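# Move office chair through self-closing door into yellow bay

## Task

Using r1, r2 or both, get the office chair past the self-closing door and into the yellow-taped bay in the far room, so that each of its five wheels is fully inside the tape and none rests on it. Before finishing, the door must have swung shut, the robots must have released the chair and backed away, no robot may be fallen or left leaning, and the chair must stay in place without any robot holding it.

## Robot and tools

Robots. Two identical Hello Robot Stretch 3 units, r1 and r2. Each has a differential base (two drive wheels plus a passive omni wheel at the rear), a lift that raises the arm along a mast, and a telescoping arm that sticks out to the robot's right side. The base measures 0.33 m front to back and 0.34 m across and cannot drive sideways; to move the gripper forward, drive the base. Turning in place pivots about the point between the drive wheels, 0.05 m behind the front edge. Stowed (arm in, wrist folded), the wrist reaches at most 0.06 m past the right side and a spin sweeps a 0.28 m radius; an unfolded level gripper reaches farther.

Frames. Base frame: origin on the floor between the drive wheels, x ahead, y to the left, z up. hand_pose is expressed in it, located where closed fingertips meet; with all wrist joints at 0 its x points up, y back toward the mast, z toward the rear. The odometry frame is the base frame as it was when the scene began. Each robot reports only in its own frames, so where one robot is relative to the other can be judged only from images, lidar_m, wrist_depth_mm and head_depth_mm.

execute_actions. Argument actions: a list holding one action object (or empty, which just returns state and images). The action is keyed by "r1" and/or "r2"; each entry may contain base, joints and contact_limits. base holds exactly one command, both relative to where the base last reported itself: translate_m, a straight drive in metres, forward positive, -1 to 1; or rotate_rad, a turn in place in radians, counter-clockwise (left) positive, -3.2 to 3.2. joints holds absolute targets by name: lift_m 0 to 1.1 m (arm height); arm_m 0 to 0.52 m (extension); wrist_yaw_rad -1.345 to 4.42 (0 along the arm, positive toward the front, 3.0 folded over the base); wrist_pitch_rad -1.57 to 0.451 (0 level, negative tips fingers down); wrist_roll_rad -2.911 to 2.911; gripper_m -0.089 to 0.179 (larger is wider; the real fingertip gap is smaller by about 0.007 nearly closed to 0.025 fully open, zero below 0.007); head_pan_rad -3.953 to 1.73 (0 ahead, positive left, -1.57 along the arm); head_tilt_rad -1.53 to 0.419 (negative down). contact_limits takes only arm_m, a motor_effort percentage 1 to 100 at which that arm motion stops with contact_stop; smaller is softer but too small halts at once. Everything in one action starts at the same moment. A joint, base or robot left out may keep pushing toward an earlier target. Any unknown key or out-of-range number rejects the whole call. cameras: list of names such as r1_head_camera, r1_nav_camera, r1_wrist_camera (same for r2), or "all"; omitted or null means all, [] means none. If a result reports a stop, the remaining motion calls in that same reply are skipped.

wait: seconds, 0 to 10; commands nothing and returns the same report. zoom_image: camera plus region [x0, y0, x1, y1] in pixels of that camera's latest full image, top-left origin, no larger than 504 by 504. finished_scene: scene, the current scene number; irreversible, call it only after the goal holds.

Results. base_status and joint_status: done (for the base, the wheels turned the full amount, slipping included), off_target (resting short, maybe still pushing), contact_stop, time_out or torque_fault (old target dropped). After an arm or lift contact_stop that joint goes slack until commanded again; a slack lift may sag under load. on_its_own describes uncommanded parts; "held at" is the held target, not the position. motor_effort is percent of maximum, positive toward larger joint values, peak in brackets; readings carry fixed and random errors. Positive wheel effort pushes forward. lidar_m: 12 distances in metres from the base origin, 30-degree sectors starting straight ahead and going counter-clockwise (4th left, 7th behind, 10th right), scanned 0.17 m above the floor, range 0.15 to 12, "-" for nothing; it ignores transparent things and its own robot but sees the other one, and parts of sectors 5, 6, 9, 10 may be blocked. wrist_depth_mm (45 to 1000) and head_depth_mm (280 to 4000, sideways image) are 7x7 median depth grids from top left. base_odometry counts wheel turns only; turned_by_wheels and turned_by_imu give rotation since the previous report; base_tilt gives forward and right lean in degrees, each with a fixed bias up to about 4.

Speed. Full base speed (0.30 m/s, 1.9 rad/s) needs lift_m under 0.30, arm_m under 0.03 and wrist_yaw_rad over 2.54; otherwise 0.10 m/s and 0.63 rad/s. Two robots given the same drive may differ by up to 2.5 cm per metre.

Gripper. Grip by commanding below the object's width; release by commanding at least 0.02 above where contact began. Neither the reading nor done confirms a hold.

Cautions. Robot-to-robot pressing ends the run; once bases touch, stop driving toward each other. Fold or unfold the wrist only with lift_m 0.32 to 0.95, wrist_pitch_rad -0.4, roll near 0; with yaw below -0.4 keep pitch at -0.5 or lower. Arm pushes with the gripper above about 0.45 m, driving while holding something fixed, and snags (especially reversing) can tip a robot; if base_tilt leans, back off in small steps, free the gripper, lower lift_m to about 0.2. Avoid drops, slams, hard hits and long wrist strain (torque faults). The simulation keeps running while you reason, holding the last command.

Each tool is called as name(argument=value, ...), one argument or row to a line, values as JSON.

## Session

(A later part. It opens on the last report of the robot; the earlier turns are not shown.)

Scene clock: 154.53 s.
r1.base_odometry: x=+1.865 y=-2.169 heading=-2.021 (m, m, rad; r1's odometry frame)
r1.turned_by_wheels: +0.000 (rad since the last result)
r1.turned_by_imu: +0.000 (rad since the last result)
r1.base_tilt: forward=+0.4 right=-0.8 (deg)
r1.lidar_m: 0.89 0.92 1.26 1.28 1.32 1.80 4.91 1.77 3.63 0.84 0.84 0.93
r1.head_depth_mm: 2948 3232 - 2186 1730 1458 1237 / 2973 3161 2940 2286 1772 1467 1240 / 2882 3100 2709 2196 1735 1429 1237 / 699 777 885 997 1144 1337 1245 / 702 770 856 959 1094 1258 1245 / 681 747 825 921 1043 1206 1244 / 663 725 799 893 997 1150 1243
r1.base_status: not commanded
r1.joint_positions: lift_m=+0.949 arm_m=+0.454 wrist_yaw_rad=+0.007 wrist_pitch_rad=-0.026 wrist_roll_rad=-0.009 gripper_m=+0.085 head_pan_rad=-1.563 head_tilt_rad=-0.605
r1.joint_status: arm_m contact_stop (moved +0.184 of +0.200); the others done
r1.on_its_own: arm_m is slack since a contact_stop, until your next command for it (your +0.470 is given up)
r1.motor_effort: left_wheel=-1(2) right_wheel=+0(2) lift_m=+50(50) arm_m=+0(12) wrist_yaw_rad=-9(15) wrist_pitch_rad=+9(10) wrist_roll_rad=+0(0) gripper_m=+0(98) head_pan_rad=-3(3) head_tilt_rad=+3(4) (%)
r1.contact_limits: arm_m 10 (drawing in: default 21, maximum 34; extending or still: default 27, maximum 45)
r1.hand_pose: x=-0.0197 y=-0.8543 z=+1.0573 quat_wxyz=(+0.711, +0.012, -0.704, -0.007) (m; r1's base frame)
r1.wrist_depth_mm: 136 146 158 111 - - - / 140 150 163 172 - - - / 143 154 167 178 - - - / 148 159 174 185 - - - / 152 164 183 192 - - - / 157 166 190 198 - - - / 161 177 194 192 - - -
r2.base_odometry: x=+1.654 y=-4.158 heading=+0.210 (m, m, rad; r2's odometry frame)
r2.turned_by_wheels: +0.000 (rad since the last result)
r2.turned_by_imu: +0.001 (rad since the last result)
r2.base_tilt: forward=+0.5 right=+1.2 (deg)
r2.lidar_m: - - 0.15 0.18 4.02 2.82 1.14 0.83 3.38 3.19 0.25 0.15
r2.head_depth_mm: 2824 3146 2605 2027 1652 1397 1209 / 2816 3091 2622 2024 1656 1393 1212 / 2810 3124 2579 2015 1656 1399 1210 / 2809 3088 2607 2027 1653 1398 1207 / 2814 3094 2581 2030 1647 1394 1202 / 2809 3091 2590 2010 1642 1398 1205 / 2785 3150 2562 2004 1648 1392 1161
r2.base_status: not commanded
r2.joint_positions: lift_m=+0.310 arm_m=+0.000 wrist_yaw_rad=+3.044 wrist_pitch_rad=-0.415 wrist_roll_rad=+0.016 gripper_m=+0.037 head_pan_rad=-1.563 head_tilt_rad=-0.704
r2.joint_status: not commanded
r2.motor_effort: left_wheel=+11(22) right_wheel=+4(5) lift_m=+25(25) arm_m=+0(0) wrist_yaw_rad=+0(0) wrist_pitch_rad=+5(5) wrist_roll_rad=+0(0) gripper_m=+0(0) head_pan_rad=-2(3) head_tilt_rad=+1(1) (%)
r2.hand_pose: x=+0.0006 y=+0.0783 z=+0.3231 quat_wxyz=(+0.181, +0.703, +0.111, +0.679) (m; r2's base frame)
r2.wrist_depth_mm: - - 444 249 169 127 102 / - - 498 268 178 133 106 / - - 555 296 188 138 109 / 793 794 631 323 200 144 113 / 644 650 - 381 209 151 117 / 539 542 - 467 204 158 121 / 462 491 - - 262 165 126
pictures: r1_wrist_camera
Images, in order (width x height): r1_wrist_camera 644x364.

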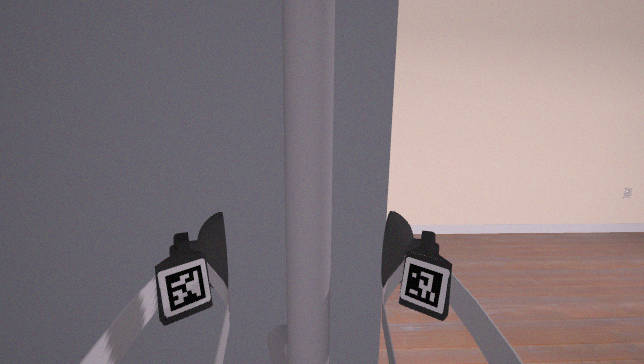

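execute_actions(
  actions=[
    {"r1":{"joints":{"gripper_m":-0.03,"arm_m":0.447}}},
  ],
  cameras=[],
)

execute_actions(
  actions=[
    {"r1":{"joints":{"arm_m":0.28},"base":{"translate_m":-0.04}}},
  ],
  cameras=["r1_wrist_camera"],
)

Scene clock: 160.27 s.
r1.base_odometry: x=+1.865 y=-2.169 heading=-2.020 (m, m, rad; r1's odometry frame)
r1.turned_by_wheels: +0.000 (rad since the last result)
r1.turned_by_imu: +0.000 (rad since the last result)
r1.base_tilt: forward=+0.4 right=-0.7 (deg)
r1.lidar_m: 0.89 0.93 1.26 1.28 1.33 1.80 4.90 1.77 3.65 0.84 0.83 0.93
r1.head_depth_mm: 2969 3230 - 2170 1750 1461 1231 / 2955 3166 2822 2275 1773 1457 1232 / 2854 3121 2733 2207 1734 1429 1232 / 705 775 883 994 1137 1328 1237 / 697 764 848 954 1082 1260 1248 / 677 743 821 915 1038 1205 1245 / 658 721 794 881 995 1147 1235
r1.base_status: not commanded
r1.joint_positions: lift_m=+0.949 arm_m=+0.447 wrist_yaw_rad=+0.001 wrist_pitch_rad=-0.023 wrist_roll_rad=-0.009 gripper_m=-0.029 head_pan_rad=-1.563 head_tilt_rad=-0.605
r1.joint_status: all done
r1.motor_effort: left_wheel=+0(1) right_wheel=-2(2) lift_m=+49(50) arm_m=-4(5) wrist_yaw_rad=-1(8) wrist_pitch_rad=+8(9) wrist_roll_rad=+0(0) gripper_m=-21(100) head_pan_rad=-4(4) head_tilt_rad=+3(3) (%)
r1.hand_pose: x=-0.0213 y=-0.8479 z=+1.0583 quat_wxyz=(+0.711, +0.009, -0.704, -0.008) (m; r1's base frame)
r1.wrist_depth_mm: 137 146 160 111 - - - / 141 150 165 116 - - - / 145 155 170 181 - - - / 149 159 175 186 - - - / 153 164 180 124 - - - / 158 170 181 127 - - - / 162 175 197 203 - - -
r2.base_odometry: x=+1.654 y=-4.158 heading=+0.209 (m, m, rad; r2's odometry frame)
r2.turned_by_wheels: +0.000 (rad since the last result)
r2.turned_by_imu: +0.000 (rad since the last result)
r2.base_tilt: forward=+0.4 right=+1.1 (deg)
r2.lidar_m: - - 0.15 0.19 4.01 2.81 1.15 0.83 3.37 3.19 0.25 0.15
r2.head_depth_mm: 2857 3122 2610 2022 1665 1404 1210 / 2814 3144 2595 2020 1656 1397 1205 / 2824 3126 2600 2029 1660 1393 1208 / 2788 3130 2599 2021 1654 1394 1203 / 2804 3129 2610 2024 1645 1395 1210 / 2782 3107 2593 2022 1648 1398 1207 / 2800 3069 2627 2004 1647 1391 1160
r2.base_status: not commanded
r2.joint_positions: lift_m=+0.310 arm_m=+0.000 wrist_yaw_rad=+3.044 wrist_pitch_rad=-0.415 wrist_roll_rad=+0.016 gripper_m=+0.037 head_pan_rad=-1.563 head_tilt_rad=-0.704
r2.joint_status: not commanded
r2.motor_effort: left_wheel=+0(10) right_wheel=+2(4) lift_m=+25(25) arm_m=+0(0) wrist_yaw_rad=+0(0) wrist_pitch_rad=+5(5) wrist_roll_rad=+0(0) gripper_m=+0(0) head_pan_rad=-2(3) head_tilt_rad=+1(1) (%)
r2.hand_pose: x=+0.0006 y=+0.0783 z=+0.3231 quat_wxyz=(+0.181, +0.703, +0.111, +0.679) (m; r2's base frame)
r2.wrist_depth_mm: - - 458 254 170 129 103 / - - 509 274 179 134 106 / - - 573 301 190 139 110 / 792 797 640 329 203 146 114 / 637 633 - 391 211 153 118 / 537 543 - 476 206 160 122 / 458 495 - - 267 168 127
pictures: none
No camera images: the call's "cameras" was empty. Leave "cameras" out to get every camera's image.

Scene clock: 162.73 s.
r1.base_odometry: x=+1.882 y=-2.133 heading=-2.020 (m, m, rad; r1's odometry frame)
r1.turned_by_wheels: +0.000 (rad since the last result)
r1.turned_by_imu: +0.000 (rad since the last result)
r1.base_tilt: forward=+0.4 right=-0.7 (deg)
r1.lidar_m: 0.93 0.97 1.32 1.28 1.33 1.80 4.87 1.73 3.63 0.71 0.72 0.90
r1.head_depth_mm: 2976 3262 - 2265 1775 1453 1237 / 2971 3224 - 2143 1774 1458 1236 / 591 664 - 2106 1676 1391 1238 / 570 627 706 811 916 1071 1213 / 572 629 701 785 895 1052 1196 / 563 622 690 770 883 1024 1187 / 556 612 679 763 867 1009 1170
r1.base_status: done
r1.joint_positions: lift_m=+0.949 arm_m=+0.280 wrist_yaw_rad=+0.061 wrist_pitch_rad=-0.023 wrist_roll_rad=-0.009 gripper_m=-0.029 head_pan_rad=-1.563 head_tilt_rad=-0.605
r1.joint_status: all done
r1.on_its_own: wrist_yaw_rad is held at +0.056, not at your +0.000, by its stall guard, which is not easing now
r1.motor_effort: left_wheel=+2(25) right_wheel=-4(33) lift_m=+50(50) arm_m=-6(11) wrist_yaw_rad=-6(79) wrist_pitch_rad=+8(8) wrist_roll_rad=+0(0) gripper_m=-21(29) head_pan_rad=-4(4) head_tilt_rad=+3(3) (%)
r1.hand_pose: x=-0.0059 y=-0.6806 z=+1.0582 quat_wxyz=(+0.710, +0.030, -0.703, +0.013) (m; r1's base frame)
r1.wrist_depth_mm: 158 161 167 113 177 - - / 163 166 171 174 182 - - / 168 173 178 182 191 - - / 175 178 184 187 199 - - / 180 184 190 125 206 - - / 186 192 195 128 - - - / 193 198 207 212 223 - -
r2.base_odometry: x=+1.654 y=-4.158 heading=+0.209 (m, m, rad; r2's odometry frame)
r2.turned_by_wheels: +0.000 (rad since the last result)
r2.turned_by_imu: +0.000 (rad since the last result)
r2.base_tilt: forward=+0.4 right=+1.1 (deg)
r2.lidar_m: 0.16 0.16 0.19 0.38 4.01 2.81 1.14 0.83 3.37 3.20 0.27 0.17
r2.head_depth_mm: 2813 3130 2586 2026 1653 1394 1207 / 2798 3131 2614 2032 1654 1393 1211 / 2796 3101 2614 2011 1654 1396 1208 / 2789 3088 2589 2019 1648 1398 1206 / 2774 3128 2609 2012 1652 1396 1208 / 2800 3108 2596 2022 1653 1387 1205 / 2768 3091 2583 2012 1645 1396 1158
r2.base_status: not commanded
r2.joint_positions: lift_m=+0.310 arm_m=+0.000 wrist_yaw_rad=+3.044 wrist_pitch_rad=-0.415 wrist_roll_rad=+0.016 gripper_m=+0.037 head_pan_rad=-1.563 head_tilt_rad=-0.704
r2.joint_status: not commanded
r2.motor_effort: left_wheel=+1(0) right_wheel=+2(2) lift_m=+25(25) arm_m=+0(0) wrist_yaw_rad=+0(0) wrist_pitch_rad=+5(5) wrist_roll_rad=+0(0) gripper_m=+0(0) head_pan_rad=-3(2) head_tilt_rad=+1(0) (%)
r2.hand_pose: x=+0.0006 y=+0.0783 z=+0.3231 quat_wxyz=(+0.181, +0.703, +0.111, +0.679) (m; r2's base frame)
r2.wrist_depth_mm: - - - 523 288 199 152 / - - - 564 299 205 155 / - - - 608 314 211 159 / 803 801 802 668 330 217 162 / 641 633 - 631 341 224 166 / 540 539 - 547 315 232 170 / 465 493 - - 418 240 175
pictures: r1_wrist_camera
Images, in order (width x height): r1_wrist_camera 644x364.

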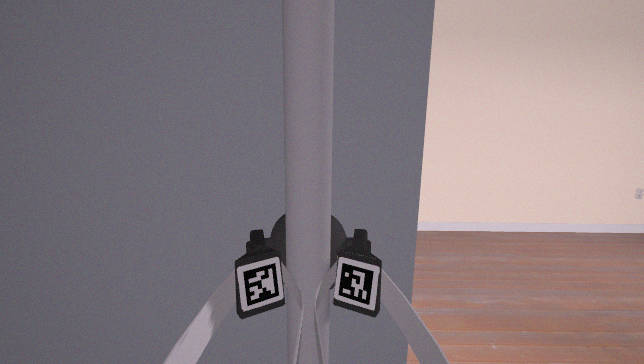

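execute_actions(
  actions=[
    {"r1":{"joints":{"arm_m":0.05}},"r2":{"base":{"translate_m":-0.39},"joints":{"lift_m":0.28,"head_pan_rad":0,"head_tilt_rad":-0.8}}},
  ],
  cameras=[],
)

execute_actions(
  actions=[
    {"r2":{"base":{"rotate_rad":1.64}}},
  ],
  cameras=["r2_nav_camera"],
)

execute_actions(
  actions=[
    {"r2":{"base":{"translate_m":1.0},"joints":{"head_tilt_rad":-1.1}}},
  ],
  cameras=["r2_nav_camera","r1_nav_camera"],
)

Scene clock: 174.33 s.
r1.base_odometry: x=+1.882 y=-2.133 heading=-2.020 (m, m, rad; r1's odometry frame)
r1.turned_by_wheels: +0.000 (rad since the last result)
r1.turned_by_imu: +0.000 (rad since the last result)
r1.base_tilt: forward=+0.5 right=-0.7 (deg)
r1.lidar_m: 0.93 0.97 1.31 1.28 1.32 1.80 4.87 1.73 3.61 0.48 0.52 0.78
r1.head_depth_mm: 2948 3258 3154 2472 - - 1189 / 387 3171 2994 2366 - - 1208 / 376 414 461 - - - 932 / 331 369 449 497 - 724 868 / 384 424 473 536 616 724 884 / 388 429 480 545 626 738 905 / 393 434 487 553 639 758 934
r1.base_status: not commanded
r1.joint_positions: lift_m=+0.949 arm_m=+0.051 wrist_yaw_rad=+0.114 wrist_pitch_rad=-0.025 wrist_roll_rad=-0.009 gripper_m=-0.029 head_pan_rad=-1.563 head_tilt_rad=-0.605
r1.joint_status: all done
r1.on_its_own: wrist_yaw_rad is held at +0.108, not at your +0.000, by its stall guard, which is not easing now
r1.motor_effort: left_wheel=+2(6) right_wheel=-5(12) lift_m=+49(48) arm_m=-7(11) wrist_yaw_rad=-7(46) wrist_pitch_rad=+8(8) wrist_roll_rad=+0(1) gripper_m=-22(25) head_pan_rad=-4(4) head_tilt_rad=+3(3) (%)
r1.hand_pose: x=+0.0076 y=-0.4495 z=+1.0578 quat_wxyz=(+0.710, +0.049, -0.702, +0.032) (m; r1's base frame)
r1.wrist_depth_mm: 202 190 180 110 162 - - / 209 198 186 115 168 - - / 219 206 194 120 172 - - / 226 214 202 125 178 - - / 237 223 211 125 185 - - / 247 234 221 129 191 - - / 259 244 225 205 201 - -
r2.base_odometry: x=+1.272 y=-4.239 heading=+0.209 (m, m, rad; r2's odometry frame)
r2.turned_by_wheels: +0.000 (rad since the last result)
r2.turned_by_imu: -0.003 (rad since the last result)
r2.base_tilt: forward=+0.4 right=+1.1 (deg)
r2.lidar_m: 0.60 0.63 0.92 2.08 3.45 2.40 1.28 0.48 0.54 3.21 3.30 0.61
r2.head_depth_mm: 482 546 631 795 1004 1308 1168 / 486 552 636 752 928 1250 1168 / 491 557 644 763 934 1196 1167 / 495 563 652 773 948 1228 1165 / 501 569 660 783 967 1256 1165 / 505 574 667 793 978 1250 1162 / 507 581 674 803 1001 1259 1168
r2.base_status: done
r2.joint_positions: lift_m=+0.280 arm_m=+0.000 wrist_yaw_rad=+3.044 wrist_pitch_rad=-0.415 wrist_roll_rad=+0.016 gripper_m=+0.037 head_pan_rad=-0.007 head_tilt_rad=-0.791
r2.joint_status: all done
r2.motor_effort: left_wheel=+0(6) right_wheel=+1(5) lift_m=+18(22) arm_m=+0(1) wrist_yaw_rad=+0(0) wrist_pitch_rad=+5(5) wrist_roll_rad=+0(0) gripper_m=+0(0) head_pan_rad=+3(36) head_tilt_rad=-3(13) (%)
r2.hand_pose: x=+0.0006 y=+0.0782 z=+0.2935 quat_wxyz=(+0.181, +0.703, +0.111, +0.679) (m; r2's base frame)
r2.wrist_depth_mm: - - - - - - 655 / - - - - - - 666 / 964 971 983 - - 904 665 / 737 743 742 749 756 766 678 / 598 602 - 605 597 609 609 / 499 505 - 525 527 511 512 / 448 - - - 428 440 442
pictures: none
No camera images: the call's "cameras" was empty. Leave "cameras" out to get every camera's image.

Scene clock: 176.63 s.
r1.base_odometry: x=+1.882 y=-2.133 heading=-2.020 (m, m, rad; r1's odometry frame)
r1.turned_by_wheels: +0.000 (rad since the last result)
r1.turned_by_imu: +0.000 (rad since the last result)
r1.base_tilt: forward=+0.5 right=-0.7 (deg)
r1.lidar_m: 0.93 0.97 1.31 1.28 1.32 1.80 4.87 1.73 3.64 0.48 0.52 0.78
r1.head_depth_mm: 2918 3271 3127 2467 - - 1179 / 387 3210 3017 2372 - - 1210 / 376 414 460 - - - 930 / 331 368 449 497 - 726 867 / 384 425 473 536 614 722 883 / 388 430 480 542 627 740 905 / 393 435 487 553 639 756 929
r1.base_status: not commanded
r1.joint_positions: lift_m=+0.949 arm_m=+0.051 wrist_yaw_rad=+0.114 wrist_pitch_rad=-0.025 wrist_roll_rad=-0.009 gripper_m=-0.029 head_pan_rad=-1.563 head_tilt_rad=-0.605
r1.joint_status: not commanded
r1.on_its_own: wrist_yaw_rad is held at +0.108, not at your +0.000, by its stall guard, which is not easing now
r1.motor_effort: left_wheel=+2(2) right_wheel=-5(5) lift_m=+50(50) arm_m=-6(6) wrist_yaw_rad=-7(8) wrist_pitch_rad=+8(8) wrist_roll_rad=+1(0) gripper_m=-21(21) head_pan_rad=-4(4) head_tilt_rad=+3(3) (%)
r1.hand_pose: x=+0.0076 y=-0.4495 z=+1.0578 quat_wxyz=(+0.710, +0.049, -0.702, +0.032) (m; r1's base frame)
r1.wrist_depth_mm: 201 191 181 111 163 - - / 209 198 186 115 167 - - / 220 205 194 120 173 - - / 228 216 200 126 179 - - / 238 222 210 125 186 - - / 246 231 219 130 192 - - / 261 244 224 204 201 - -
r2.base_odometry: x=+1.272 y=-4.239 heading=+1.849 (m, m, rad; r2's odometry frame)
r2.turned_by_wheels: +1.640 (rad since the last result)
r2.turned_by_imu: +1.599 (rad since the last result)
r2.base_tilt: forward=+0.4 right=+1.1 (deg)
r2.lidar_m: 2.08 3.26 2.37 1.05 0.50 3.23 3.21 3.32 0.61 0.60 0.65 0.97
r2.head_depth_mm: - 2919 2245 1823 1541 1327 1171 / - 2585 2178 1827 1539 1323 1168 / 2203 2005 2216 1820 1547 1323 1171 / 1981 2108 2170 1815 1540 1329 1168 / 3864 2937 2242 1827 1531 1326 1164 / - 2921 2243 1811 1536 1326 1167 / - 2913 2240 1834 1529 1327 1169
r2.base_status: done
r2.joint_positions: lift_m=+0.280 arm_m=+0.000 wrist_yaw_rad=+3.044 wrist_pitch_rad=-0.415 wrist_roll_rad=+0.016 gripper_m=+0.037 head_pan_rad=-0.007 head_tilt_rad=-0.791
r2.joint_status: not commanded
r2.motor_effort: left_wheel=-1(6) right_wheel=+2(10) lift_m=+18(18) arm_m=-1(1) wrist_yaw_rad=+0(0) wrist_pitch_rad=+5(5) wrist_roll_rad=+0(0) gripper_m=+0(0) head_pan_rad=+3(4) head_tilt_rad=-3(3) (%)
r2.hand_pose: x=+0.0006 y=+0.0782 z=+0.2935 quat_wxyz=(+0.181, +0.703, +0.111, +0.679) (m; r2's base frame)
r2.wrist_depth_mm: 372 - - - - - - / 392 - - - - - - / 424 469 974 997 988 990 - / 461 495 747 744 763 752 751 / 527 538 - 605 607 606 612 / 508 504 - 525 521 512 513 / 443 - - - 429 438 440
pictures: r2_nav_camera (sideways: a quarter turn counterclockwise sets it upright)
Images, in order (width x height): r2_nav_camera 672x504.

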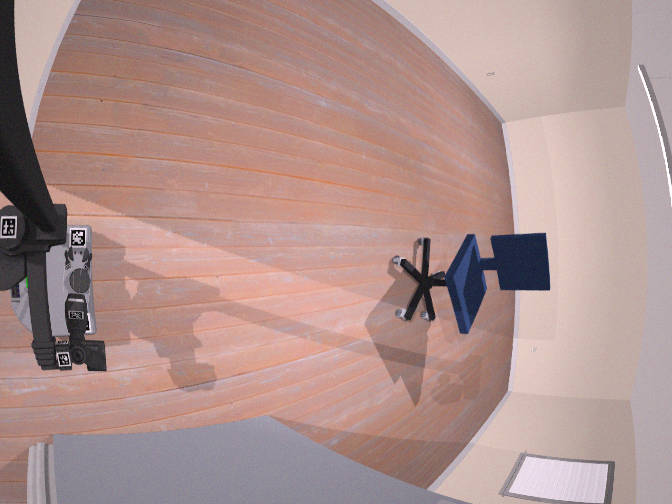

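Scene clock: 181.57 s.
r1.base_odometry: x=+1.882 y=-2.133 heading=-2.020 (m, m, rad; r1's odometry frame)
r1.turned_by_wheels: +0.000 (rad since the last result)
r1.turned_by_imu: +0.000 (rad since the last result)
r1.base_tilt: forward=+0.5 right=-0.7 (deg)
r1.lidar_m: 0.93 0.97 1.32 1.28 1.32 1.80 4.88 1.73 1.22 0.48 0.52 0.78
r1.head_depth_mm: 2923 3263 3181 2462 - - 1183 / 387 3099 2820 2233 - - 1213 / 375 414 461 - - - 934 / 332 369 450 497 - 726 864 / 384 424 473 536 614 725 881 / 388 429 480 543 627 738 908 / 392 435 486 553 637 759 933
r1.base_status: not commanded
r1.joint_positions: lift_m=+0.949 arm_m=+0.051 wrist_yaw_rad=+0.114 wrist_pitch_rad=-0.025 wrist_roll_rad=-0.009 gripper_m=-0.029 head_pan_rad=-1.563 head_tilt_rad=-0.605
r1.joint_status: not commanded
r1.on_its_own: wrist_yaw_rad is held at +0.108, not at your +0.000, by its stall guard, which is not easing now
r1.motor_effort: left_wheel=+2(2) right_wheel=-5(5) lift_m=+50(50) arm_m=-7(6) wrist_yaw_rad=-7(7) wrist_pitch_rad=+8(8) wrist_roll_rad=+0(0) gripper_m=-21(21) head_pan_rad=-4(5) head_tilt_rad=+4(3) (%)
r1.hand_pose: x=+0.0076 y=-0.4495 z=+1.0578 quat_wxyz=(+0.710, +0.049, -0.702, +0.032) (m; r1's base frame)
r1.wrist_depth_mm: 201 192 180 111 162 - - / 209 198 186 115 167 - - / 216 206 193 120 173 - - / 226 215 201 126 179 - - / 238 223 211 125 185 - - / 250 233 220 129 191 - - / 262 244 226 205 203 - -
r2.base_odometry: x=+0.998 y=-3.277 heading=+1.849 (m, m, rad; r2's odometry frame)
r2.turned_by_wheels: +0.000 (rad since the last result)
r2.turned_by_imu: +0.010 (rad since the last result)
r2.base_tilt: forward=+0.4 right=+1.1 (deg)
r2.lidar_m: 1.09 3.26 2.38 2.29 1.78 1.31 4.22 0.91 0.73 1.22 2.59 3.57
r2.head_depth_mm: 2053 1173 1601 1445 1318 1204 1111 / 1292 1130 1549 1446 1308 1199 1133 / 1263 1132 1523 1447 1309 1206 1136 / 1239 1175 1563 1446 1317 1207 1142 / 2039 1772 1602 1439 1317 1208 1139 / 2065 1807 1605 1449 1316 1205 1109 / 2076 1818 1610 1449 1314 1208 1111
r2.base_status: done
r2.joint_positions: lift_m=+0.280 arm_m=+0.000 wrist_yaw_rad=+3.044 wrist_pitch_rad=-0.415 wrist_roll_rad=+0.016 gripper_m=+0.037 head_pan_rad=-0.007 head_tilt_rad=-1.087
r2.joint_status: all done
r2.motor_effort: left_wheel=-2(4) right_wheel=+2(8) lift_m=+18(18) arm_m=+0(0) wrist_yaw_rad=+0(0) wrist_pitch_rad=+5(5) wrist_roll_rad=+0(0) gripper_m=+0(0) head_pan_rad=+3(4) head_tilt_rad=-4(19) (%)
r2.hand_pose: x=+0.0006 y=+0.0782 z=+0.2935 quat_wxyz=(+0.181, +0.703, +0.111, +0.679) (m; r2's base frame)
r2.wrist_depth_mm: - - - - - - - / - - - - - - - / 957 953 997 973 985 - - / 738 738 752 748 741 750 767 / 599 603 - 602 605 605 608 / 502 505 - 523 516 515 501 / 443 - - - 426 438 439
pictures: r1_nav_camera (sideways: a quarter turn counterclockwise sets it upright), r2_nav_camera (sideways: a quarter turn counterclockwise sets it upright)
Images, in order (width x height): r1_nav_camera 672x504, r2_nav_camera 672x504.

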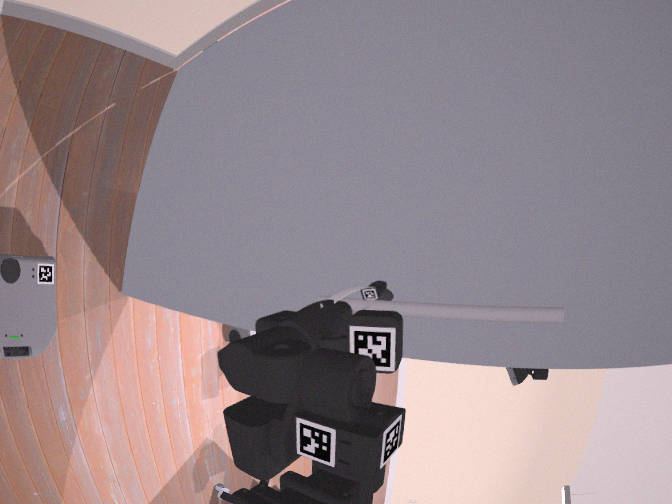

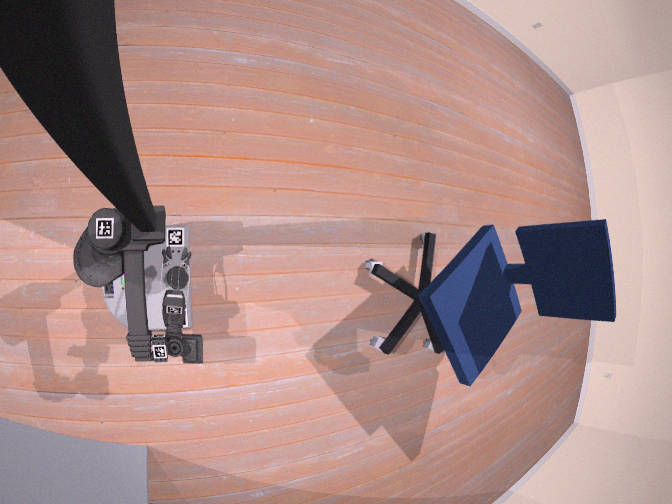

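execute_actions(
  actions=[
    {"r2":{"base":{"translate_m":0.2},"joints":{"lift_m":0.338,"wrist_yaw_rad":1.7}}},
  ],
  cameras=[],
)

execute_actions(
  actions=[
    {"r2":{"base":{"translate_m":0.2},"joints":{"wrist_pitch_rad":0,"wrist_roll_rad":1.57,"gripper_m":0.14,"head_tilt_rad":-1.25}}},
  ],
  cameras=["r2_nav_camera","r2_wrist_camera"],
)

Scene clock: 189.30 s.
r1.base_odometry: x=+1.882 y=-2.133 heading=-2.020 (m, m, rad; r1's odometry frame)
r1.turned_by_wheels: +0.000 (rad since the last result)
r1.turned_by_imu: +0.000 (rad since the last result)
r1.base_tilt: forward=+0.5 right=-0.7 (deg)
r1.lidar_m: 0.93 0.97 1.32 1.28 1.32 1.80 4.88 1.73 1.28 0.48 0.52 0.78
r1.head_depth_mm: 2921 3167 2815 1458 - - 1186 / 388 3131 2978 2043 - - 1207 / 375 414 460 - - - 931 / 332 369 451 496 - 723 863 / 384 424 474 535 614 724 887 / 388 429 480 543 627 739 907 / 392 434 487 553 638 757 934
r1.base_status: not commanded
r1.joint_positions: lift_m=+0.949 arm_m=+0.051 wrist_yaw_rad=+0.114 wrist_pitch_rad=-0.025 wrist_roll_rad=-0.009 gripper_m=-0.029 head_pan_rad=-1.563 head_tilt_rad=-0.605
r1.joint_status: not commanded
r1.on_its_own: wrist_yaw_rad is held at +0.108, not at your +0.000, by its stall guard, which is not easing now
r1.motor_effort: left_wheel=+2(2) right_wheel=-5(5) lift_m=+50(49) arm_m=-6(7) wrist_yaw_rad=-7(7) wrist_pitch_rad=+8(8) wrist_roll_rad=+1(1) gripper_m=-21(21) head_pan_rad=-4(3) head_tilt_rad=+3(3) (%)
r1.hand_pose: x=+0.0076 y=-0.4495 z=+1.0578 quat_wxyz=(+0.710, +0.049, -0.702, +0.032) (m; r1's base frame)
r1.wrist_depth_mm: 200 192 180 110 162 879 - / 209 198 187 115 167 - - / 217 206 193 119 173 - - / 228 214 201 125 179 - - / 240 223 210 125 184 - - / 249 231 220 129 191 - - / 263 243 226 205 203 905 -
r2.base_odometry: x=+0.943 y=-3.085 heading=+1.849 (m, m, rad; r2's odometry frame)
r2.turned_by_wheels: +0.000 (rad since the last result)
r2.turned_by_imu: +0.002 (rad since the last result)
r2.base_tilt: forward=+0.4 right=+1.1 (deg)
r2.lidar_m: 0.89 3.25 2.39 2.29 2.06 1.50 1.56 0.94 0.82 2.50 2.59 3.55
r2.head_depth_mm: 2064 1131 1056 1423 1306 1200 1117 / 1245 1125 1023 1410 1316 1202 - / 1084 1134 1010 1424 1309 1203 1140 / 1016 1137 1075 1425 1320 1211 1145 / 972 1717 1591 1446 1315 1208 1142 / 2076 1811 1598 1448 1305 1202 1110 / 2062 1803 1603 1445 1318 1212 1111
r2.base_status: done
r2.joint_positions: lift_m=+0.338 arm_m=+0.000 wrist_yaw_rad=+1.704 wrist_pitch_rad=-0.415 wrist_roll_rad=+0.016 gripper_m=+0.037 head_pan_rad=-0.007 head_tilt_rad=-1.087
r2.joint_status: all done
r2.motor_effort: left_wheel=-2(6) right_wheel=+2(8) lift_m=+25(25) arm_m=-1(0) wrist_yaw_rad=-3(6) wrist_pitch_rad=+5(5) wrist_roll_rad=+0(0) gripper_m=+0(0) head_pan_rad=+3(2) head_tilt_rad=-4(3) (%)
r2.hand_pose: x=+0.2014 y=-0.1158 z=+0.3510 quat_wxyz=(+0.563, +0.620, -0.350, +0.420) (m; r2's base frame)
r2.wrist_depth_mm: - - - - - - - / - - - - - - - / - - - 926 933 - - / 840 843 841 787 778 844 856 / 669 684 693 677 691 701 697 / 572 567 591 581 588 593 579 / 494 494 484 496 487 500 506
pictures: none
No camera images: the call's "cameras" was empty. Leave "cameras" out to get every camera's image.

Scene clock: 192.53 s.
r1.base_odometry: x=+1.882 y=-2.133 heading=-2.020 (m, m, rad; r1's odometry frame)
r1.turned_by_wheels: +0.000 (rad since the last result)
r1.turned_by_imu: +0.000 (rad since the last result)
r1.base_tilt: forward=+0.5 right=-0.7 (deg)
r1.lidar_m: 0.93 0.97 1.32 1.28 1.32 1.81 4.87 1.73 1.37 0.48 0.52 0.78
r1.head_depth_mm: 2971 3263 3170 1445 - - 1182 / 387 3176 3009 2338 - - 1207 / 375 414 461 - - - 932 / 331 369 449 496 - 726 864 / 384 424 473 536 615 724 885 / 388 429 481 543 628 741 907 / 392 435 486 553 638 757 931
r1.base_status: not commanded
r1.joint_positions: lift_m=+0.949 arm_m=+0.051 wrist_yaw_rad=+0.114 wrist_pitch_rad=-0.025 wrist_roll_rad=-0.009 gripper_m=-0.029 head_pan_rad=-1.563 head_tilt_rad=-0.605
r1.joint_status: not commanded
r1.on_its_own: wrist_yaw_rad is held at +0.108, not at your +0.000, by its stall guard, which is not easing now
r1.motor_effort: left_wheel=+2(2) right_wheel=-5(5) lift_m=+50(50) arm_m=-6(6) wrist_yaw_rad=-7(7) wrist_pitch_rad=+8(8) wrist_roll_rad=+0(0) gripper_m=-21(21) head_pan_rad=-4(4) head_tilt_rad=+3(3) (%)
r1.hand_pose: x=+0.0076 y=-0.4495 z=+1.0578 quat_wxyz=(+0.710, +0.049, -0.702, +0.032) (m; r1's base frame)
r1.wrist_depth_mm: 201 190 180 111 163 - 923 / 209 198 186 114 168 - - / 217 205 194 120 172 - - / 226 215 201 126 178 - - / 237 224 211 125 184 - - / 248 233 220 130 192 - - / 260 243 225 204 202 - -
r2.base_odometry: x=+0.888 y=-2.893 heading=+1.849 (m, m, rad; r2's odometry frame)
r2.turned_by_wheels: +0.000 (rad since the last result)
r2.turned_by_imu: +0.002 (rad since the last result)
r2.base_tilt: forward=+0.5 right=+1.1 (deg)
r2.lidar_m: 0.69 3.24 2.37 2.29 2.34 1.70 1.70 0.97 0.94 2.49 2.60 3.57
r2.head_depth_mm: 1675 972 921 1318 1258 1188 1120 / 1050 973 903 1320 1264 - - / 1013 974 905 1315 1260 1210 - / 967 975 950 1321 1266 1210 - / 847 998 1427 1349 1262 1213 - / 1687 1554 1444 1346 1267 1185 - / 1691 1558 1448 1346 1271 1192 1144
r2.base_status: done
r2.joint_positions: lift_m=+0.338 arm_m=+0.000 wrist_yaw_rad=+1.703 wrist_pitch_rad=-0.021 wrist_roll_rad=+1.567 gripper_m=+0.140 head_pan_rad=-0.007 head_tilt_rad=-1.235
r2.joint_status: all done
r2.motor_effort: left_wheel=-2(4) right_wheel=+2(7) lift_m=+25(25) arm_m=+0(1) wrist_yaw_rad=-2(3) wrist_pitch_rad=+7(7) wrist_roll_rad=+1(2) gripper_m=+1(81) head_pan_rad=+3(3) head_tilt_rad=-5(14) (%)
r2.hand_pose: x=+0.2320 y=-0.1116 z=+0.4466 quat_wxyz=(+0.010, +0.752, -0.659, -0.005) (m; r2's base frame)
r2.wrist_depth_mm: - - - 370 - 634 452 / - 810 - 349 - 606 486 / - 769 786 329 - 587 486 / - 729 772 313 - 663 470 / - 713 - - - 662 429 / - - - - - 631 467 / - - - - - 755 469
pictures: r2_nav_camera (sideways: a quarter turn counterclockwise sets it upright), r2_wrist_camera
Images, in order (width x height): r2_nav_camera 672x504, r2_wrist_camera 644x364.

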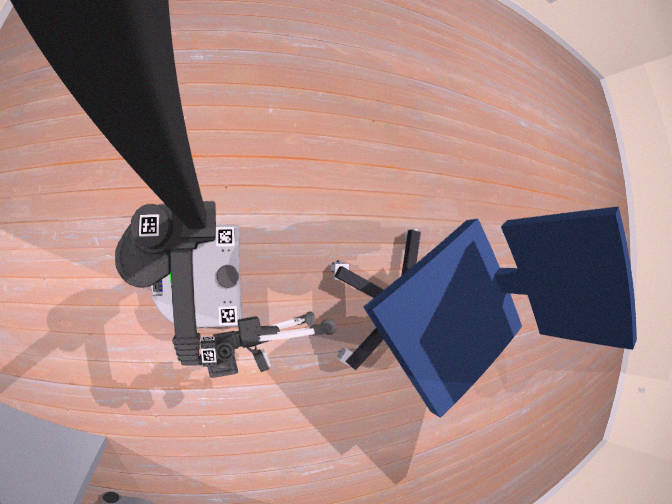

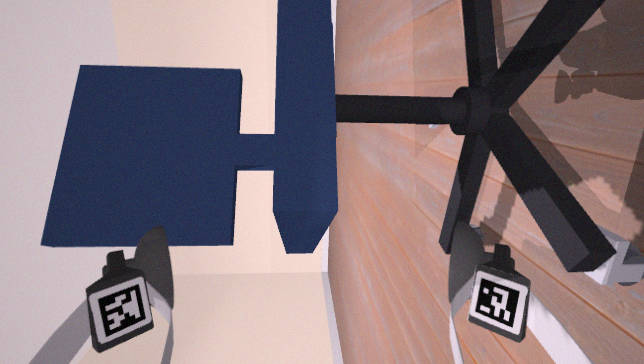

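execute_actions(
  actions=[
    {"r2":{"base":{"translate_m":0.19},"joints":{"wrist_yaw_rad":1.64}}},
  ],
  cameras=["r2_nav_camera","r2_wrist_camera"],
)

Scene clock: 198.13 s.
r1.base_odometry: x=+1.882 y=-2.133 heading=-2.020 (m, m, rad; r1's odometry frame)
r1.turned_by_wheels: +0.000 (rad since the last result)
r1.turned_by_imu: +0.000 (rad since the last result)
r1.base_tilt: forward=+0.5 right=-0.7 (deg)
r1.lidar_m: 0.93 0.97 1.32 1.28 1.32 1.80 4.87 1.73 1.48 0.48 0.52 0.78
r1.head_depth_mm: 2948 3265 3183 2454 - - 1183 / 388 3148 3001 2366 - - 1213 / 375 414 462 - - - 932 / 331 369 450 497 - 725 865 / 384 424 473 536 616 724 886 / 388 429 478 542 629 740 907 / 392 435 486 552 638 757 938
r1.base_status: not commanded
r1.joint_positions: lift_m=+0.949 arm_m=+0.051 wrist_yaw_rad=+0.114 wrist_pitch_rad=-0.025 wrist_roll_rad=-0.009 gripper_m=-0.029 head_pan_rad=-1.563 head_tilt_rad=-0.605
r1.joint_status: not commanded
r1.on_its_own: wrist_yaw_rad is held at +0.108, not at your +0.000, by its stall guard, which is not easing now
r1.motor_effort: left_wheel=+2(2) right_wheel=-5(5) lift_m=+50(50) arm_m=-6(6) wrist_yaw_rad=-7(7) wrist_pitch_rad=+8(8) wrist_roll_rad=+0(0) gripper_m=-21(22) head_pan_rad=-5(4) head_tilt_rad=+3(4) (%)
r1.hand_pose: x=+0.0076 y=-0.4495 z=+1.0578 quat_wxyz=(+0.710, +0.049, -0.702, +0.032) (m; r1's base frame)
r1.wrist_depth_mm: 202 190 180 110 162 - - / 209 199 187 115 167 - - / 217 206 192 120 172 - - / 225 215 203 125 179 - - / 238 224 209 125 184 - - / 249 234 221 130 191 - - / 259 244 226 204 202 - -
r2.base_odometry: x=+0.836 y=-2.710 heading=+1.849 (m, m, rad; r2's odometry frame)
r2.turned_by_wheels: +0.000 (rad since the last result)
r2.turned_by_imu: +0.002 (rad since the last result)
r2.base_tilt: forward=+0.5 right=+1.1 (deg)
r2.lidar_m: 0.53 3.27 2.37 2.29 2.38 1.90 1.88 1.08 1.48 2.49 2.59 0.51
r2.head_depth_mm: 1638 970 899 855 1243 1188 1117 / 813 973 903 846 1250 1197 - / 750 955 905 847 1238 1209 - / 692 942 905 870 1240 1206 - / 643 796 929 1332 1269 1213 - / 662 1545 1443 1353 1264 1186 - / 1682 1554 1439 1355 1257 1195 1143
r2.base_status: done
r2.joint_positions: lift_m=+0.338 arm_m=+0.000 wrist_yaw_rad=+1.644 wrist_pitch_rad=-0.021 wrist_roll_rad=+1.567 gripper_m=+0.140 head_pan_rad=-0.007 head_tilt_rad=-1.235
r2.joint_status: all done
r2.motor_effort: left_wheel=-1(3) right_wheel=+2(5) lift_m=+25(25) arm_m=-1(1) wrist_yaw_rad=-2(3) wrist_pitch_rad=+7(7) wrist_roll_rad=+1(1) gripper_m=+1(1) head_pan_rad=+2(3) head_tilt_rad=-5(4) (%)
r2.hand_pose: x=+0.2336 y=-0.1268 z=+0.4467 quat_wxyz=(+0.010, +0.732, -0.681, -0.006) (m; r2's base frame)
r2.wrist_depth_mm: - - - 186 - 703 471 / - - - 173 - 697 391 / 633 635 655 163 418 427 409 / 587 601 606 153 - 508 387 / 558 570 577 145 - 511 493 / 523 - 560 138 - 597 487 / - - - 131 - 748 465
pictures: r2_nav_camera (sideways: a quarter turn counterclockwise sets it upright), r2_wrist_camera
Images, in order (width x height): r2_nav_camera 672x504, r2_wrist_camera 644x364.

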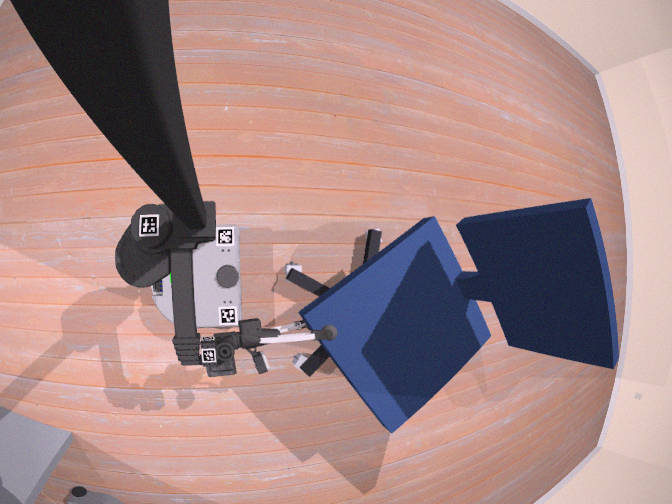

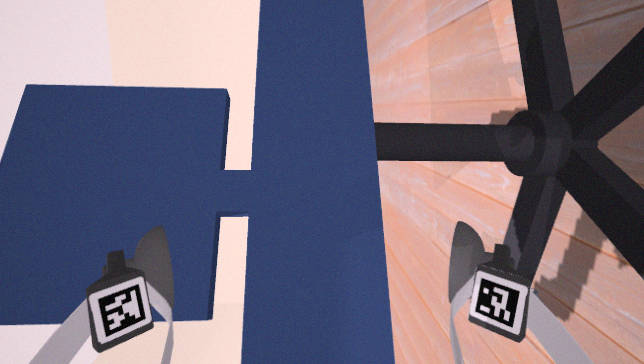

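execute_actions(
  actions=[
    {"r2":{"joints":{"gripper_m":0.017},"base":{"translate_m":0.01}}},
  ],
  cameras=[],
)

execute_actions(
  actions=[
    {"r2":{"base":{"translate_m":-1.0}}},
  ],
  cameras=["r2_nav_camera","r2_wrist_camera"],
)

Scene clock: 203.10 s.
r1.base_odometry: x=+1.882 y=-2.133 heading=-2.020 (m, m, rad; r1's odometry frame)
r1.turned_by_wheels: +0.000 (rad since the last result)
r1.turned_by_imu: +0.000 (rad since the last result)
r1.base_tilt: forward=+0.5 right=-0.7 (deg)
r1.lidar_m: 0.93 0.97 1.32 1.28 1.32 1.81 4.89 1.74 1.48 0.48 0.52 0.78
r1.head_depth_mm: 2957 3223 3123 2465 - - 1185 / 387 3209 3013 2369 - - 1215 / 375 414 460 - - - 934 / 332 369 450 496 - 725 867 / 384 424 473 537 616 724 883 / 388 429 480 544 627 742 905 / 393 435 485 553 640 758 930
r1.base_status: not commanded
r1.joint_positions: lift_m=+0.949 arm_m=+0.051 wrist_yaw_rad=+0.114 wrist_pitch_rad=-0.025 wrist_roll_rad=-0.009 gripper_m=-0.029 head_pan_rad=-1.563 head_tilt_rad=-0.605
r1.joint_status: not commanded
r1.on_its_own: wrist_yaw_rad is held at +0.108, not at your +0.000, by its stall guard, which is not easing now
r1.motor_effort: left_wheel=+2(2) right_wheel=-5(5) lift_m=+50(51) arm_m=-6(6) wrist_yaw_rad=-7(7) wrist_pitch_rad=+8(8) wrist_roll_rad=+1(1) gripper_m=-22(21) head_pan_rad=-4(3) head_tilt_rad=+3(4) (%)
r1.hand_pose: x=+0.0076 y=-0.4495 z=+1.0578 quat_wxyz=(+0.710, +0.049, -0.702, +0.032) (m; r1's base frame)
r1.wrist_depth_mm: 201 191 180 111 162 - - / 208 199 187 115 167 - - / 217 205 194 119 173 - - / 228 215 200 125 178 - - / 238 224 211 125 185 - - / 249 234 221 129 192 - - / 259 245 227 204 202 - -
r2.base_odometry: x=+0.833 y=-2.700 heading=+1.848 (m, m, rad; r2's odometry frame)
r2.turned_by_wheels: +0.000 (rad since the last result)
r2.turned_by_imu: +0.000 (rad since the last result)
r2.base_tilt: forward=+0.5 right=+1.1 (deg)
r2.lidar_m: 4.01 3.25 2.37 2.29 2.37 1.91 1.88 1.08 1.49 2.50 2.59 0.50
r2.head_depth_mm: 1646 976 906 851 1240 1186 1118 / 799 973 905 842 1251 1204 - / 736 944 905 845 1225 1204 - / 680 926 905 868 1240 1208 - / 635 781 925 1335 1262 1208 - / 642 1533 1447 1353 1264 1188 - / 1682 1556 1434 1349 1261 1195 1137
r2.base_status: done
r2.joint_positions: lift_m=+0.338 arm_m=+0.000 wrist_yaw_rad=+1.642 wrist_pitch_rad=-0.025 wrist_roll_rad=+1.567 gripper_m=+0.018 head_pan_rad=-0.007 head_tilt_rad=-1.235
r2.joint_status: all done
r2.motor_effort: left_wheel=-2(3) right_wheel=+6(6) lift_m=+25(25) arm_m=-1(1) wrist_yaw_rad=-2(3) wrist_pitch_rad=+8(9) wrist_roll_rad=+1(1) gripper_m=-20(94) head_pan_rad=+5(3) head_tilt_rad=-4(6) (%)
r2.hand_pose: x=+0.2335 y=-0.1272 z=+0.4458 quat_wxyz=(+0.011, +0.732, -0.681, -0.007) (m; r2's base frame)
r2.wrist_depth_mm: - - - 177 - 704 467 / - - - 164 - 706 392 / 613 625 640 155 405 420 401 / 577 581 586 146 - 666 390 / 550 564 139 138 - 707 462 / 524 531 129 131 134 569 487 / - - - 124 - 619 485
pictures: none
No camera images: the call's "cameras" was empty. Leave "cameras" out to get every camera's image.

Scene clock: 214.13 s.
r1.base_odometry: x=+1.882 y=-2.133 heading=-2.020 (m, m, rad; r1's odometry frame)
r1.turned_by_wheels: +0.000 (rad since the last result)
r1.turned_by_imu: +0.000 (rad since the last result)
r1.base_tilt: forward=+0.5 right=-0.7 (deg)
r1.lidar_m: 0.93 0.96 1.31 1.28 1.32 1.80 4.89 5.01 1.00 0.48 0.52 0.78
r1.head_depth_mm: 2993 3275 3161 2460 - - 1183 / 387 3151 3042 2355 - - 1191 / 376 414 461 - - - 929 / 332 369 449 497 - 725 865 / 384 424 473 537 615 724 882 / 388 430 479 543 625 741 905 / 392 435 487 552 637 759 935
r1.base_status: not commanded
r1.joint_positions: lift_m=+0.949 arm_m=+0.051 wrist_yaw_rad=+0.114 wrist_pitch_rad=-0.025 wrist_roll_rad=-0.009 gripper_m=-0.029 head_pan_rad=-1.563 head_tilt_rad=-0.605
r1.joint_status: not commanded
r1.on_its_own: wrist_yaw_rad is held at +0.108, not at your +0.000, by its stall guard, which is not easing now
r1.motor_effort: left_wheel=+2(2) right_wheel=-5(5) lift_m=+49(50) arm_m=-6(7) wrist_yaw_rad=-7(7) wrist_pitch_rad=+8(8) wrist_roll_rad=+0(1) gripper_m=-21(21) head_pan_rad=-4(4) head_tilt_rad=+4(3) (%)
r1.hand_pose: x=+0.0076 y=-0.4495 z=+1.0578 quat_wxyz=(+0.710, +0.049, -0.702, +0.032) (m; r1's base frame)
r1.wrist_depth_mm: 201 191 181 111 162 - - / 210 197 187 115 168 - - / 215 206 194 119 174 - - / 227 215 200 126 178 - 796 / 235 224 210 125 185 - 711 / 247 232 222 130 191 - 712 / 263 245 226 204 202 959 741
r2.base_odometry: x=+1.107 y=-3.662 heading=+1.848 (m, m, rad; r2's odometry frame)
r2.turned_by_wheels: +0.000 (rad since the last result)
r2.turned_by_imu: -0.008 (rad since the last result)
r2.base_tilt: forward=+0.5 right=+1.1 (deg)
r2.lidar_m: 4.98 3.27 2.38 2.28 1.22 0.94 3.79 0.85 0.68 0.67 2.59 0.53
r2.head_depth_mm: 734 951 902 843 1251 1188 1111 / 707 937 902 844 1155 - - / 681 942 906 860 1248 1211 - / 728 1525 1395 1336 1263 1208 - / 1681 1550 1452 1348 1263 1211 - / 1678 1557 1441 1351 1263 1192 - / 1679 1556 1443 1356 1265 1190 1139
r2.base_status: done
r2.joint_positions: lift_m=+0.338 arm_m=+0.000 wrist_yaw_rad=+1.534 wrist_pitch_rad=-0.023 wrist_roll_rad=+1.571 gripper_m=+0.018 head_pan_rad=-0.007 head_tilt_rad=-1.235
r2.joint_status: not commanded
r2.on_its_own: wrist_yaw_rad is held at +1.552, not at your +1.640, by its stall guard, which is not easing now
r2.motor_effort: left_wheel=-2(4) right_wheel=-1(12) lift_m=+25(25) arm_m=-1(0) wrist_yaw_rad=+12(19) wrist_pitch_rad=+8(8) wrist_roll_rad=-1(1) gripper_m=-20(21) head_pan_rad=+3(3) head_tilt_rad=-5(4) (%)
r2.hand_pose: x=+0.2341 y=-0.1548 z=+0.4462 quat_wxyz=(+0.008, +0.694, -0.720, -0.009) (m; r2's base frame)
r2.wrist_depth_mm: - - - 153 - 580 371 / 593 597 612 149 932 457 390 / 567 576 593 144 933 429 385 / 549 561 568 139 - 664 431 / 529 554 135 135 930 710 431 / - - 129 131 134 704 434 / - - - 128 - 665 432
pictures: r2_nav_camera (sideways: a quarter turn counterclockwise sets it upright), r2_wrist_camera
Images, in order (width x height): r2_nav_camera 672x504, r2_wrist_camera 644x364.

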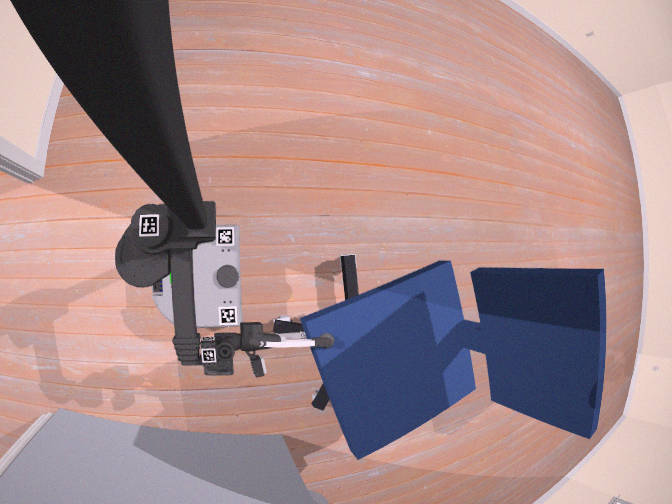

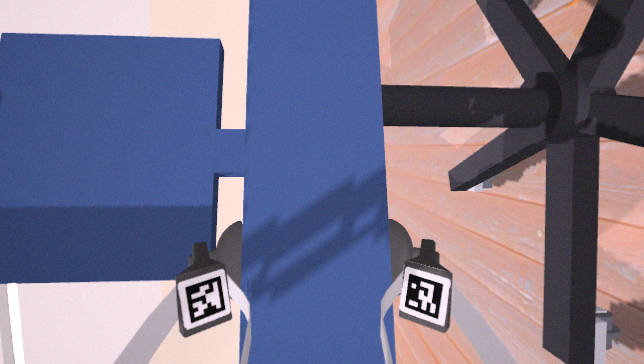

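Chair drifted right to about 0.25 m; steer it back.

execute_actions(
  actions=[
    {"r2":{"base":{"translate_m":-0.5},"joints":{"wrist_yaw_rad":1.8}}},
  ],
  cameras=["r2_nav_camera"],
)

Scene clock: 223.53 s.
r1.base_odometry: x=+1.882 y=-2.133 heading=-2.020 (m, m, rad; r1's odometry frame)
r1.turned_by_wheels: +0.000 (rad since the last result)
r1.turned_by_imu: +0.000 (rad since the last result)
r1.base_tilt: forward=+0.5 right=-0.7 (deg)
r1.lidar_m: 0.93 0.97 1.31 1.28 1.32 1.80 4.87 4.99 3.62 0.48 0.52 0.78
r1.head_depth_mm: 2989 3230 3156 2476 - - 1189 / 387 3104 1050 2057 - - 1208 / 375 414 461 - - - 931 / 332 369 451 497 - 723 862 / 384 424 473 537 615 726 882 / 388 429 480 544 626 740 908 / 392 434 487 552 637 759 931
r1.base_status: not commanded
r1.joint_positions: lift_m=+0.949 arm_m=+0.051 wrist_yaw_rad=+0.114 wrist_pitch_rad=-0.025 wrist_roll_rad=-0.009 gripper_m=-0.029 head_pan_rad=-1.563 head_tilt_rad=-0.605
r1.joint_status: not commanded
r1.on_its_own: wrist_yaw_rad is held at +0.108, not at your +0.000, by its stall guard, which is not easing now
r1.motor_effort: left_wheel=+2(2) right_wheel=-5(5) lift_m=+50(50) arm_m=-7(6) wrist_yaw_rad=-7(7) wrist_pitch_rad=+8(8) wrist_roll_rad=+0(1) gripper_m=-21(21) head_pan_rad=-4(4) head_tilt_rad=+3(3) (%)
r1.hand_pose: x=+0.0076 y=-0.4495 z=+1.0578 quat_wxyz=(+0.710, +0.049, -0.702, +0.032) (m; r1's base frame)
r1.wrist_depth_mm: 201 191 180 111 163 - - / 209 197 187 115 168 - - / 218 206 194 119 174 - - / 228 214 201 125 180 - - / 236 223 213 125 185 - - / 247 233 221 130 190 - - / 260 244 226 206 203 - -
r2.base_odometry: x=+1.244 y=-4.143 heading=+1.848 (m, m, rad; r2's odometry frame)
r2.turned_by_wheels: +0.000 (rad since the last result)
r2.turned_by_imu: -0.004 (rad since the last result)
r2.base_tilt: forward=+0.5 right=+1.1 (deg)
r2.lidar_m: 0.49 3.28 2.37 1.44 0.53 0.56 3.32 3.41 0.62 0.61 0.66 0.49
r2.head_depth_mm: 1691 1533 904 858 1260 1188 1124 / 826 970 905 844 1244 1198 - / 761 963 902 842 1223 1214 - / 704 922 906 851 1241 1211 - / 656 810 914 1338 1264 1216 - / 612 1498 1433 1346 1264 1191 - / 1683 1551 1444 1352 1262 1197 1143
r2.base_status: done
r2.joint_positions: lift_m=+0.338 arm_m=+0.001 wrist_yaw_rad=+1.797 wrist_pitch_rad=-0.024 wrist_roll_rad=+1.571 gripper_m=+0.018 head_pan_rad=-0.007 head_tilt_rad=-1.235
r2.joint_status: all done
r2.motor_effort: left_wheel=+0(9) right_wheel=-3(9) lift_m=+25(25) arm_m=-1(3) wrist_yaw_rad=+2(48) wrist_pitch_rad=+8(8) wrist_roll_rad=+0(0) gripper_m=-19(20) head_pan_rad=+2(2) head_tilt_rad=-4(5) (%)
r2.hand_pose: x=+0.2277 y=-0.0882 z=+0.4459 quat_wxyz=(+0.010, +0.782, -0.623, -0.008) (m; r2's base frame)
r2.wrist_depth_mm: - - - 156 - 700 408 / 593 594 612 152 725 596 370 / 574 587 588 146 945 427 389 / 552 564 577 141 - 591 375 / 538 553 137 138 - 596 487 / - - 132 133 136 661 490 / - - 129 130 - 669 484
pictures: r2_nav_camera (sideways: a quarter turn counterclockwise sets it upright)
Images, in order (width x height): r2_nav_camera 672x504.

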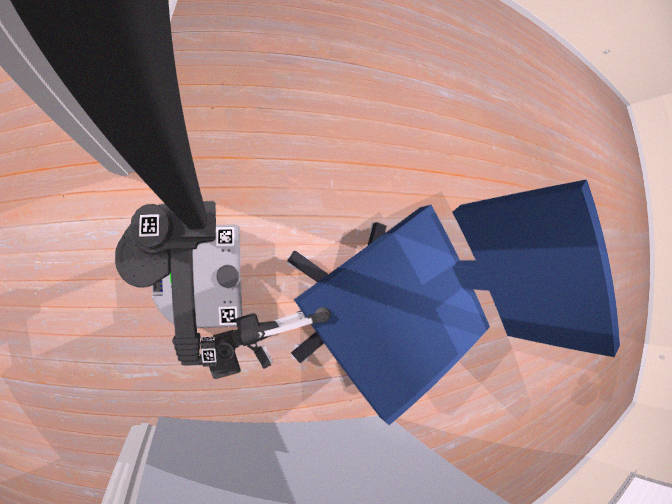

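execute_actions(
  actions=[
    {"r2":{"base":{"translate_m":-0.6}}},
  ],
  cameras=["r2_nav_camera"],
)

Scene clock: 232.73 s.
r1.base_odometry: x=+1.882 y=-2.133 heading=-2.020 (m, m, rad; r1's odometry frame)
r1.turned_by_wheels: +0.000 (rad since the last result)
r1.turned_by_imu: +0.000 (rad since the last result)
r1.base_tilt: forward=+0.5 right=-0.7 (deg)
r1.lidar_m: 0.93 0.97 1.32 1.28 1.32 1.80 4.87 4.98 3.63 0.48 0.52 0.78
r1.head_depth_mm: 2964 3284 3137 2460 - - 1183 / 387 3126 2984 2383 - - 1214 / 375 414 460 - - - 935 / 331 369 450 495 - 726 868 / 384 424 473 535 615 725 885 / 388 430 479 544 626 742 903 / 393 435 485 552 640 759 931
r1.base_status: not commanded
r1.joint_positions: lift_m=+0.949 arm_m=+0.051 wrist_yaw_rad=+0.114 wrist_pitch_rad=-0.025 wrist_roll_rad=-0.009 gripper_m=-0.029 head_pan_rad=-1.563 head_tilt_rad=-0.605
r1.joint_status: not commanded
r1.on_its_own: wrist_yaw_rad is held at +0.108, not at your +0.000, by its stall guard, which is not easing now
r1.motor_effort: left_wheel=+2(2) right_wheel=-5(5) lift_m=+50(50) arm_m=-7(6) wrist_yaw_rad=-7(7) wrist_pitch_rad=+8(8) wrist_roll_rad=+0(0) gripper_m=-21(21) head_pan_rad=-4(4) head_tilt_rad=+3(3) (%)
r1.hand_pose: x=+0.0076 y=-0.4495 z=+1.0578 quat_wxyz=(+0.710, +0.049, -0.702, +0.032) (m; r1's base frame)
r1.wrist_depth_mm: 201 192 181 110 164 - - / 209 198 187 115 168 - - / 218 206 193 120 173 - - / 228 214 202 126 178 - - / 237 223 212 125 184 - - / 248 233 222 130 190 - - / 261 243 224 205 203 - -
r2.base_odometry: x=+1.409 y=-4.720 heading=+1.849 (m, m, rad; r2's odometry frame)
r2.turned_by_wheels: +0.000 (rad since the last result)
r2.turned_by_imu: -0.005 (rad since the last result)
r2.base_tilt: forward=+0.4 right=+1.1 (deg)
r2.lidar_m: 0.47 3.31 0.42 0.42 2.34 2.82 2.71 2.80 2.61 0.64 0.63 0.87
r2.head_depth_mm: 1675 1548 911 1330 1259 1184 1119 / 1676 1547 903 864 1261 1194 - / 1673 972 905 845 1152 1209 - / 1652 976 906 848 1236 1205 - / 753 952 907 852 1264 1217 - / 661 785 908 1231 1257 1187 - / 590 685 898 1350 1252 1195 1144
r2.base_status: done
r2.joint_positions: lift_m=+0.338 arm_m=+0.000 wrist_yaw_rad=+1.812 wrist_pitch_rad=-0.024 wrist_roll_rad=+1.573 gripper_m=+0.018 head_pan_rad=-0.007 head_tilt_rad=-1.235
r2.joint_status: not commanded
r2.motor_effort: left_wheel=+1(5) right_wheel=-4(11) lift_m=+25(25) arm_m=+0(1) wrist_yaw_rad=-8(8) wrist_pitch_rad=+8(8) wrist_roll_rad=-1(1) gripper_m=-19(20) head_pan_rad=+2(2) head_tilt_rad=-5(5) (%)
r2.hand_pose: x=+0.2268 y=-0.0844 z=+0.4460 quat_wxyz=(+0.009, +0.787, -0.617, -0.008) (m; r2's base frame)
r2.wrist_depth_mm: - - - 229 - 705 388 / - - - 201 - 654 427 / - - - 178 - 597 434 / 638 665 664 161 430 437 392 / 583 592 597 146 - 602 428 / 539 547 133 135 139 703 431 / 500 508 312 124 - 656 430
pictures: r2_nav_camera (sideways: a quarter turn counterclockwise sets it upright)
Images, in order (width x height): r2_nav_camera 672x504.

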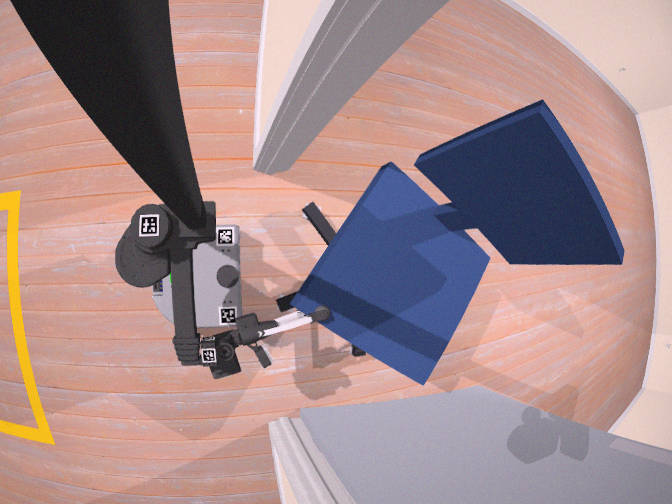

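execute_actions(
  actions=[
    {"r2":{"base":{"translate_m":-0.35},"joints":{"wrist_yaw_rad":1.55}}},
  ],
  cameras=["r2_nav_camera"],
)

Scene clock: 239.57 s.
r1.base_odometry: x=+1.882 y=-2.133 heading=-2.020 (m, m, rad; r1's odometry frame)
r1.turned_by_wheels: +0.000 (rad since the last result)
r1.turned_by_imu: +0.000 (rad since the last result)
r1.base_tilt: forward=+0.4 right=-0.8 (deg)
r1.lidar_m: 0.93 0.97 1.32 1.28 1.32 1.80 4.87 5.00 3.63 0.48 0.52 0.78
r1.head_depth_mm: 2991 3224 3172 2463 - - 1180 / 388 3157 3012 2368 - - 1211 / 375 414 460 - - - 932 / 331 368 450 496 - 725 869 / 384 424 474 535 614 724 883 / 388 429 479 544 627 741 909 / 392 434 487 552 639 758 933
r1.base_status: not commanded
r1.joint_positions: lift_m=+0.949 arm_m=+0.051 wrist_yaw_rad=+0.114 wrist_pitch_rad=-0.025 wrist_roll_rad=-0.009 gripper_m=-0.029 head_pan_rad=-1.563 head_tilt_rad=-0.605
r1.joint_status: not commanded
r1.on_its_own: wrist_yaw_rad is held at +0.108, not at your +0.000, by its stall guard, which is not easing now
r1.motor_effort: left_wheel=+2(2) right_wheel=-5(5) lift_m=+50(50) arm_m=-7(7) wrist_yaw_rad=-7(7) wrist_pitch_rad=+8(8) wrist_roll_rad=+0(0) gripper_m=-21(21) head_pan_rad=-4(3) head_tilt_rad=+3(3) (%)
r1.hand_pose: x=+0.0076 y=-0.4495 z=+1.0578 quat_wxyz=(+0.710, +0.049, -0.702, +0.032) (m; r1's base frame)
r1.wrist_depth_mm: 201 193 180 111 163 - - / 208 199 187 114 168 - - / 218 206 193 120 173 - - / 227 213 200 125 179 - - / 237 223 211 125 185 - - / 250 233 221 130 191 - - / 260 245 225 204 203 - -
r2.base_odometry: x=+1.505 y=-5.056 heading=+1.849 (m, m, rad; r2's odometry frame)
r2.turned_by_wheels: +0.000 (rad since the last result)
r2.turned_by_imu: -0.003 (rad since the last result)
r2.base_tilt: forward=+0.4 right=+1.1 (deg)
r2.lidar_m: 0.49 0.61 0.64 1.73 2.34 2.47 2.36 2.45 2.62 1.99 0.79 0.84
r2.head_depth_mm: 1680 1543 902 866 1260 1189 1110 / 1679 971 904 843 1241 - - / 1625 973 903 845 1234 1208 - / 750 951 905 855 1256 1208 - / 660 806 906 1304 1253 1212 - / 590 705 916 1351 1262 1190 - / 534 674 1446 1305 1269 1189 1140
r2.base_status: done
r2.joint_positions: lift_m=+0.338 arm_m=+0.000 wrist_yaw_rad=+1.548 wrist_pitch_rad=-0.024 wrist_roll_rad=+1.577 gripper_m=+0.018 head_pan_rad=-0.007 head_tilt_rad=-1.235
r2.joint_status: all done
r2.motor_effort: left_wheel=+0(4) right_wheel=-4(16) lift_m=+25(25) arm_m=+1(0) wrist_yaw_rad=+1(29) wrist_pitch_rad=+8(8) wrist_roll_rad=-2(2) gripper_m=-20(20) head_pan_rad=+3(3) head_tilt_rad=-6(4) (%)
r2.hand_pose: x=+0.2342 y=-0.1511 z=+0.4461 quat_wxyz=(+0.007, +0.699, -0.715, -0.011) (m; r2's base frame)
r2.wrist_depth_mm: - - - 324 - 714 487 / - - - 256 - 693 486 / - - - 206 - 700 463 / - - - 176 - 661 371 / 654 648 641 155 434 447 429 / 578 576 136 137 143 562 410 / 518 526 128 123 943 600 373
pictures: r2_nav_camera (sideways: a quarter turn counterclockwise sets it upright)
Images, in order (width x height): r2_nav_camera 672x504.

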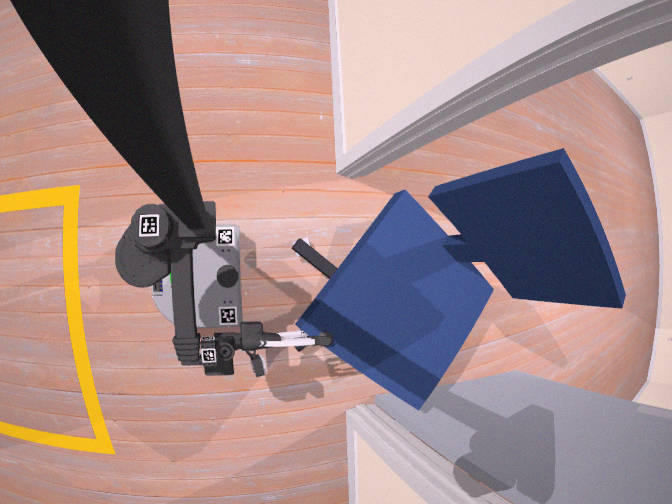

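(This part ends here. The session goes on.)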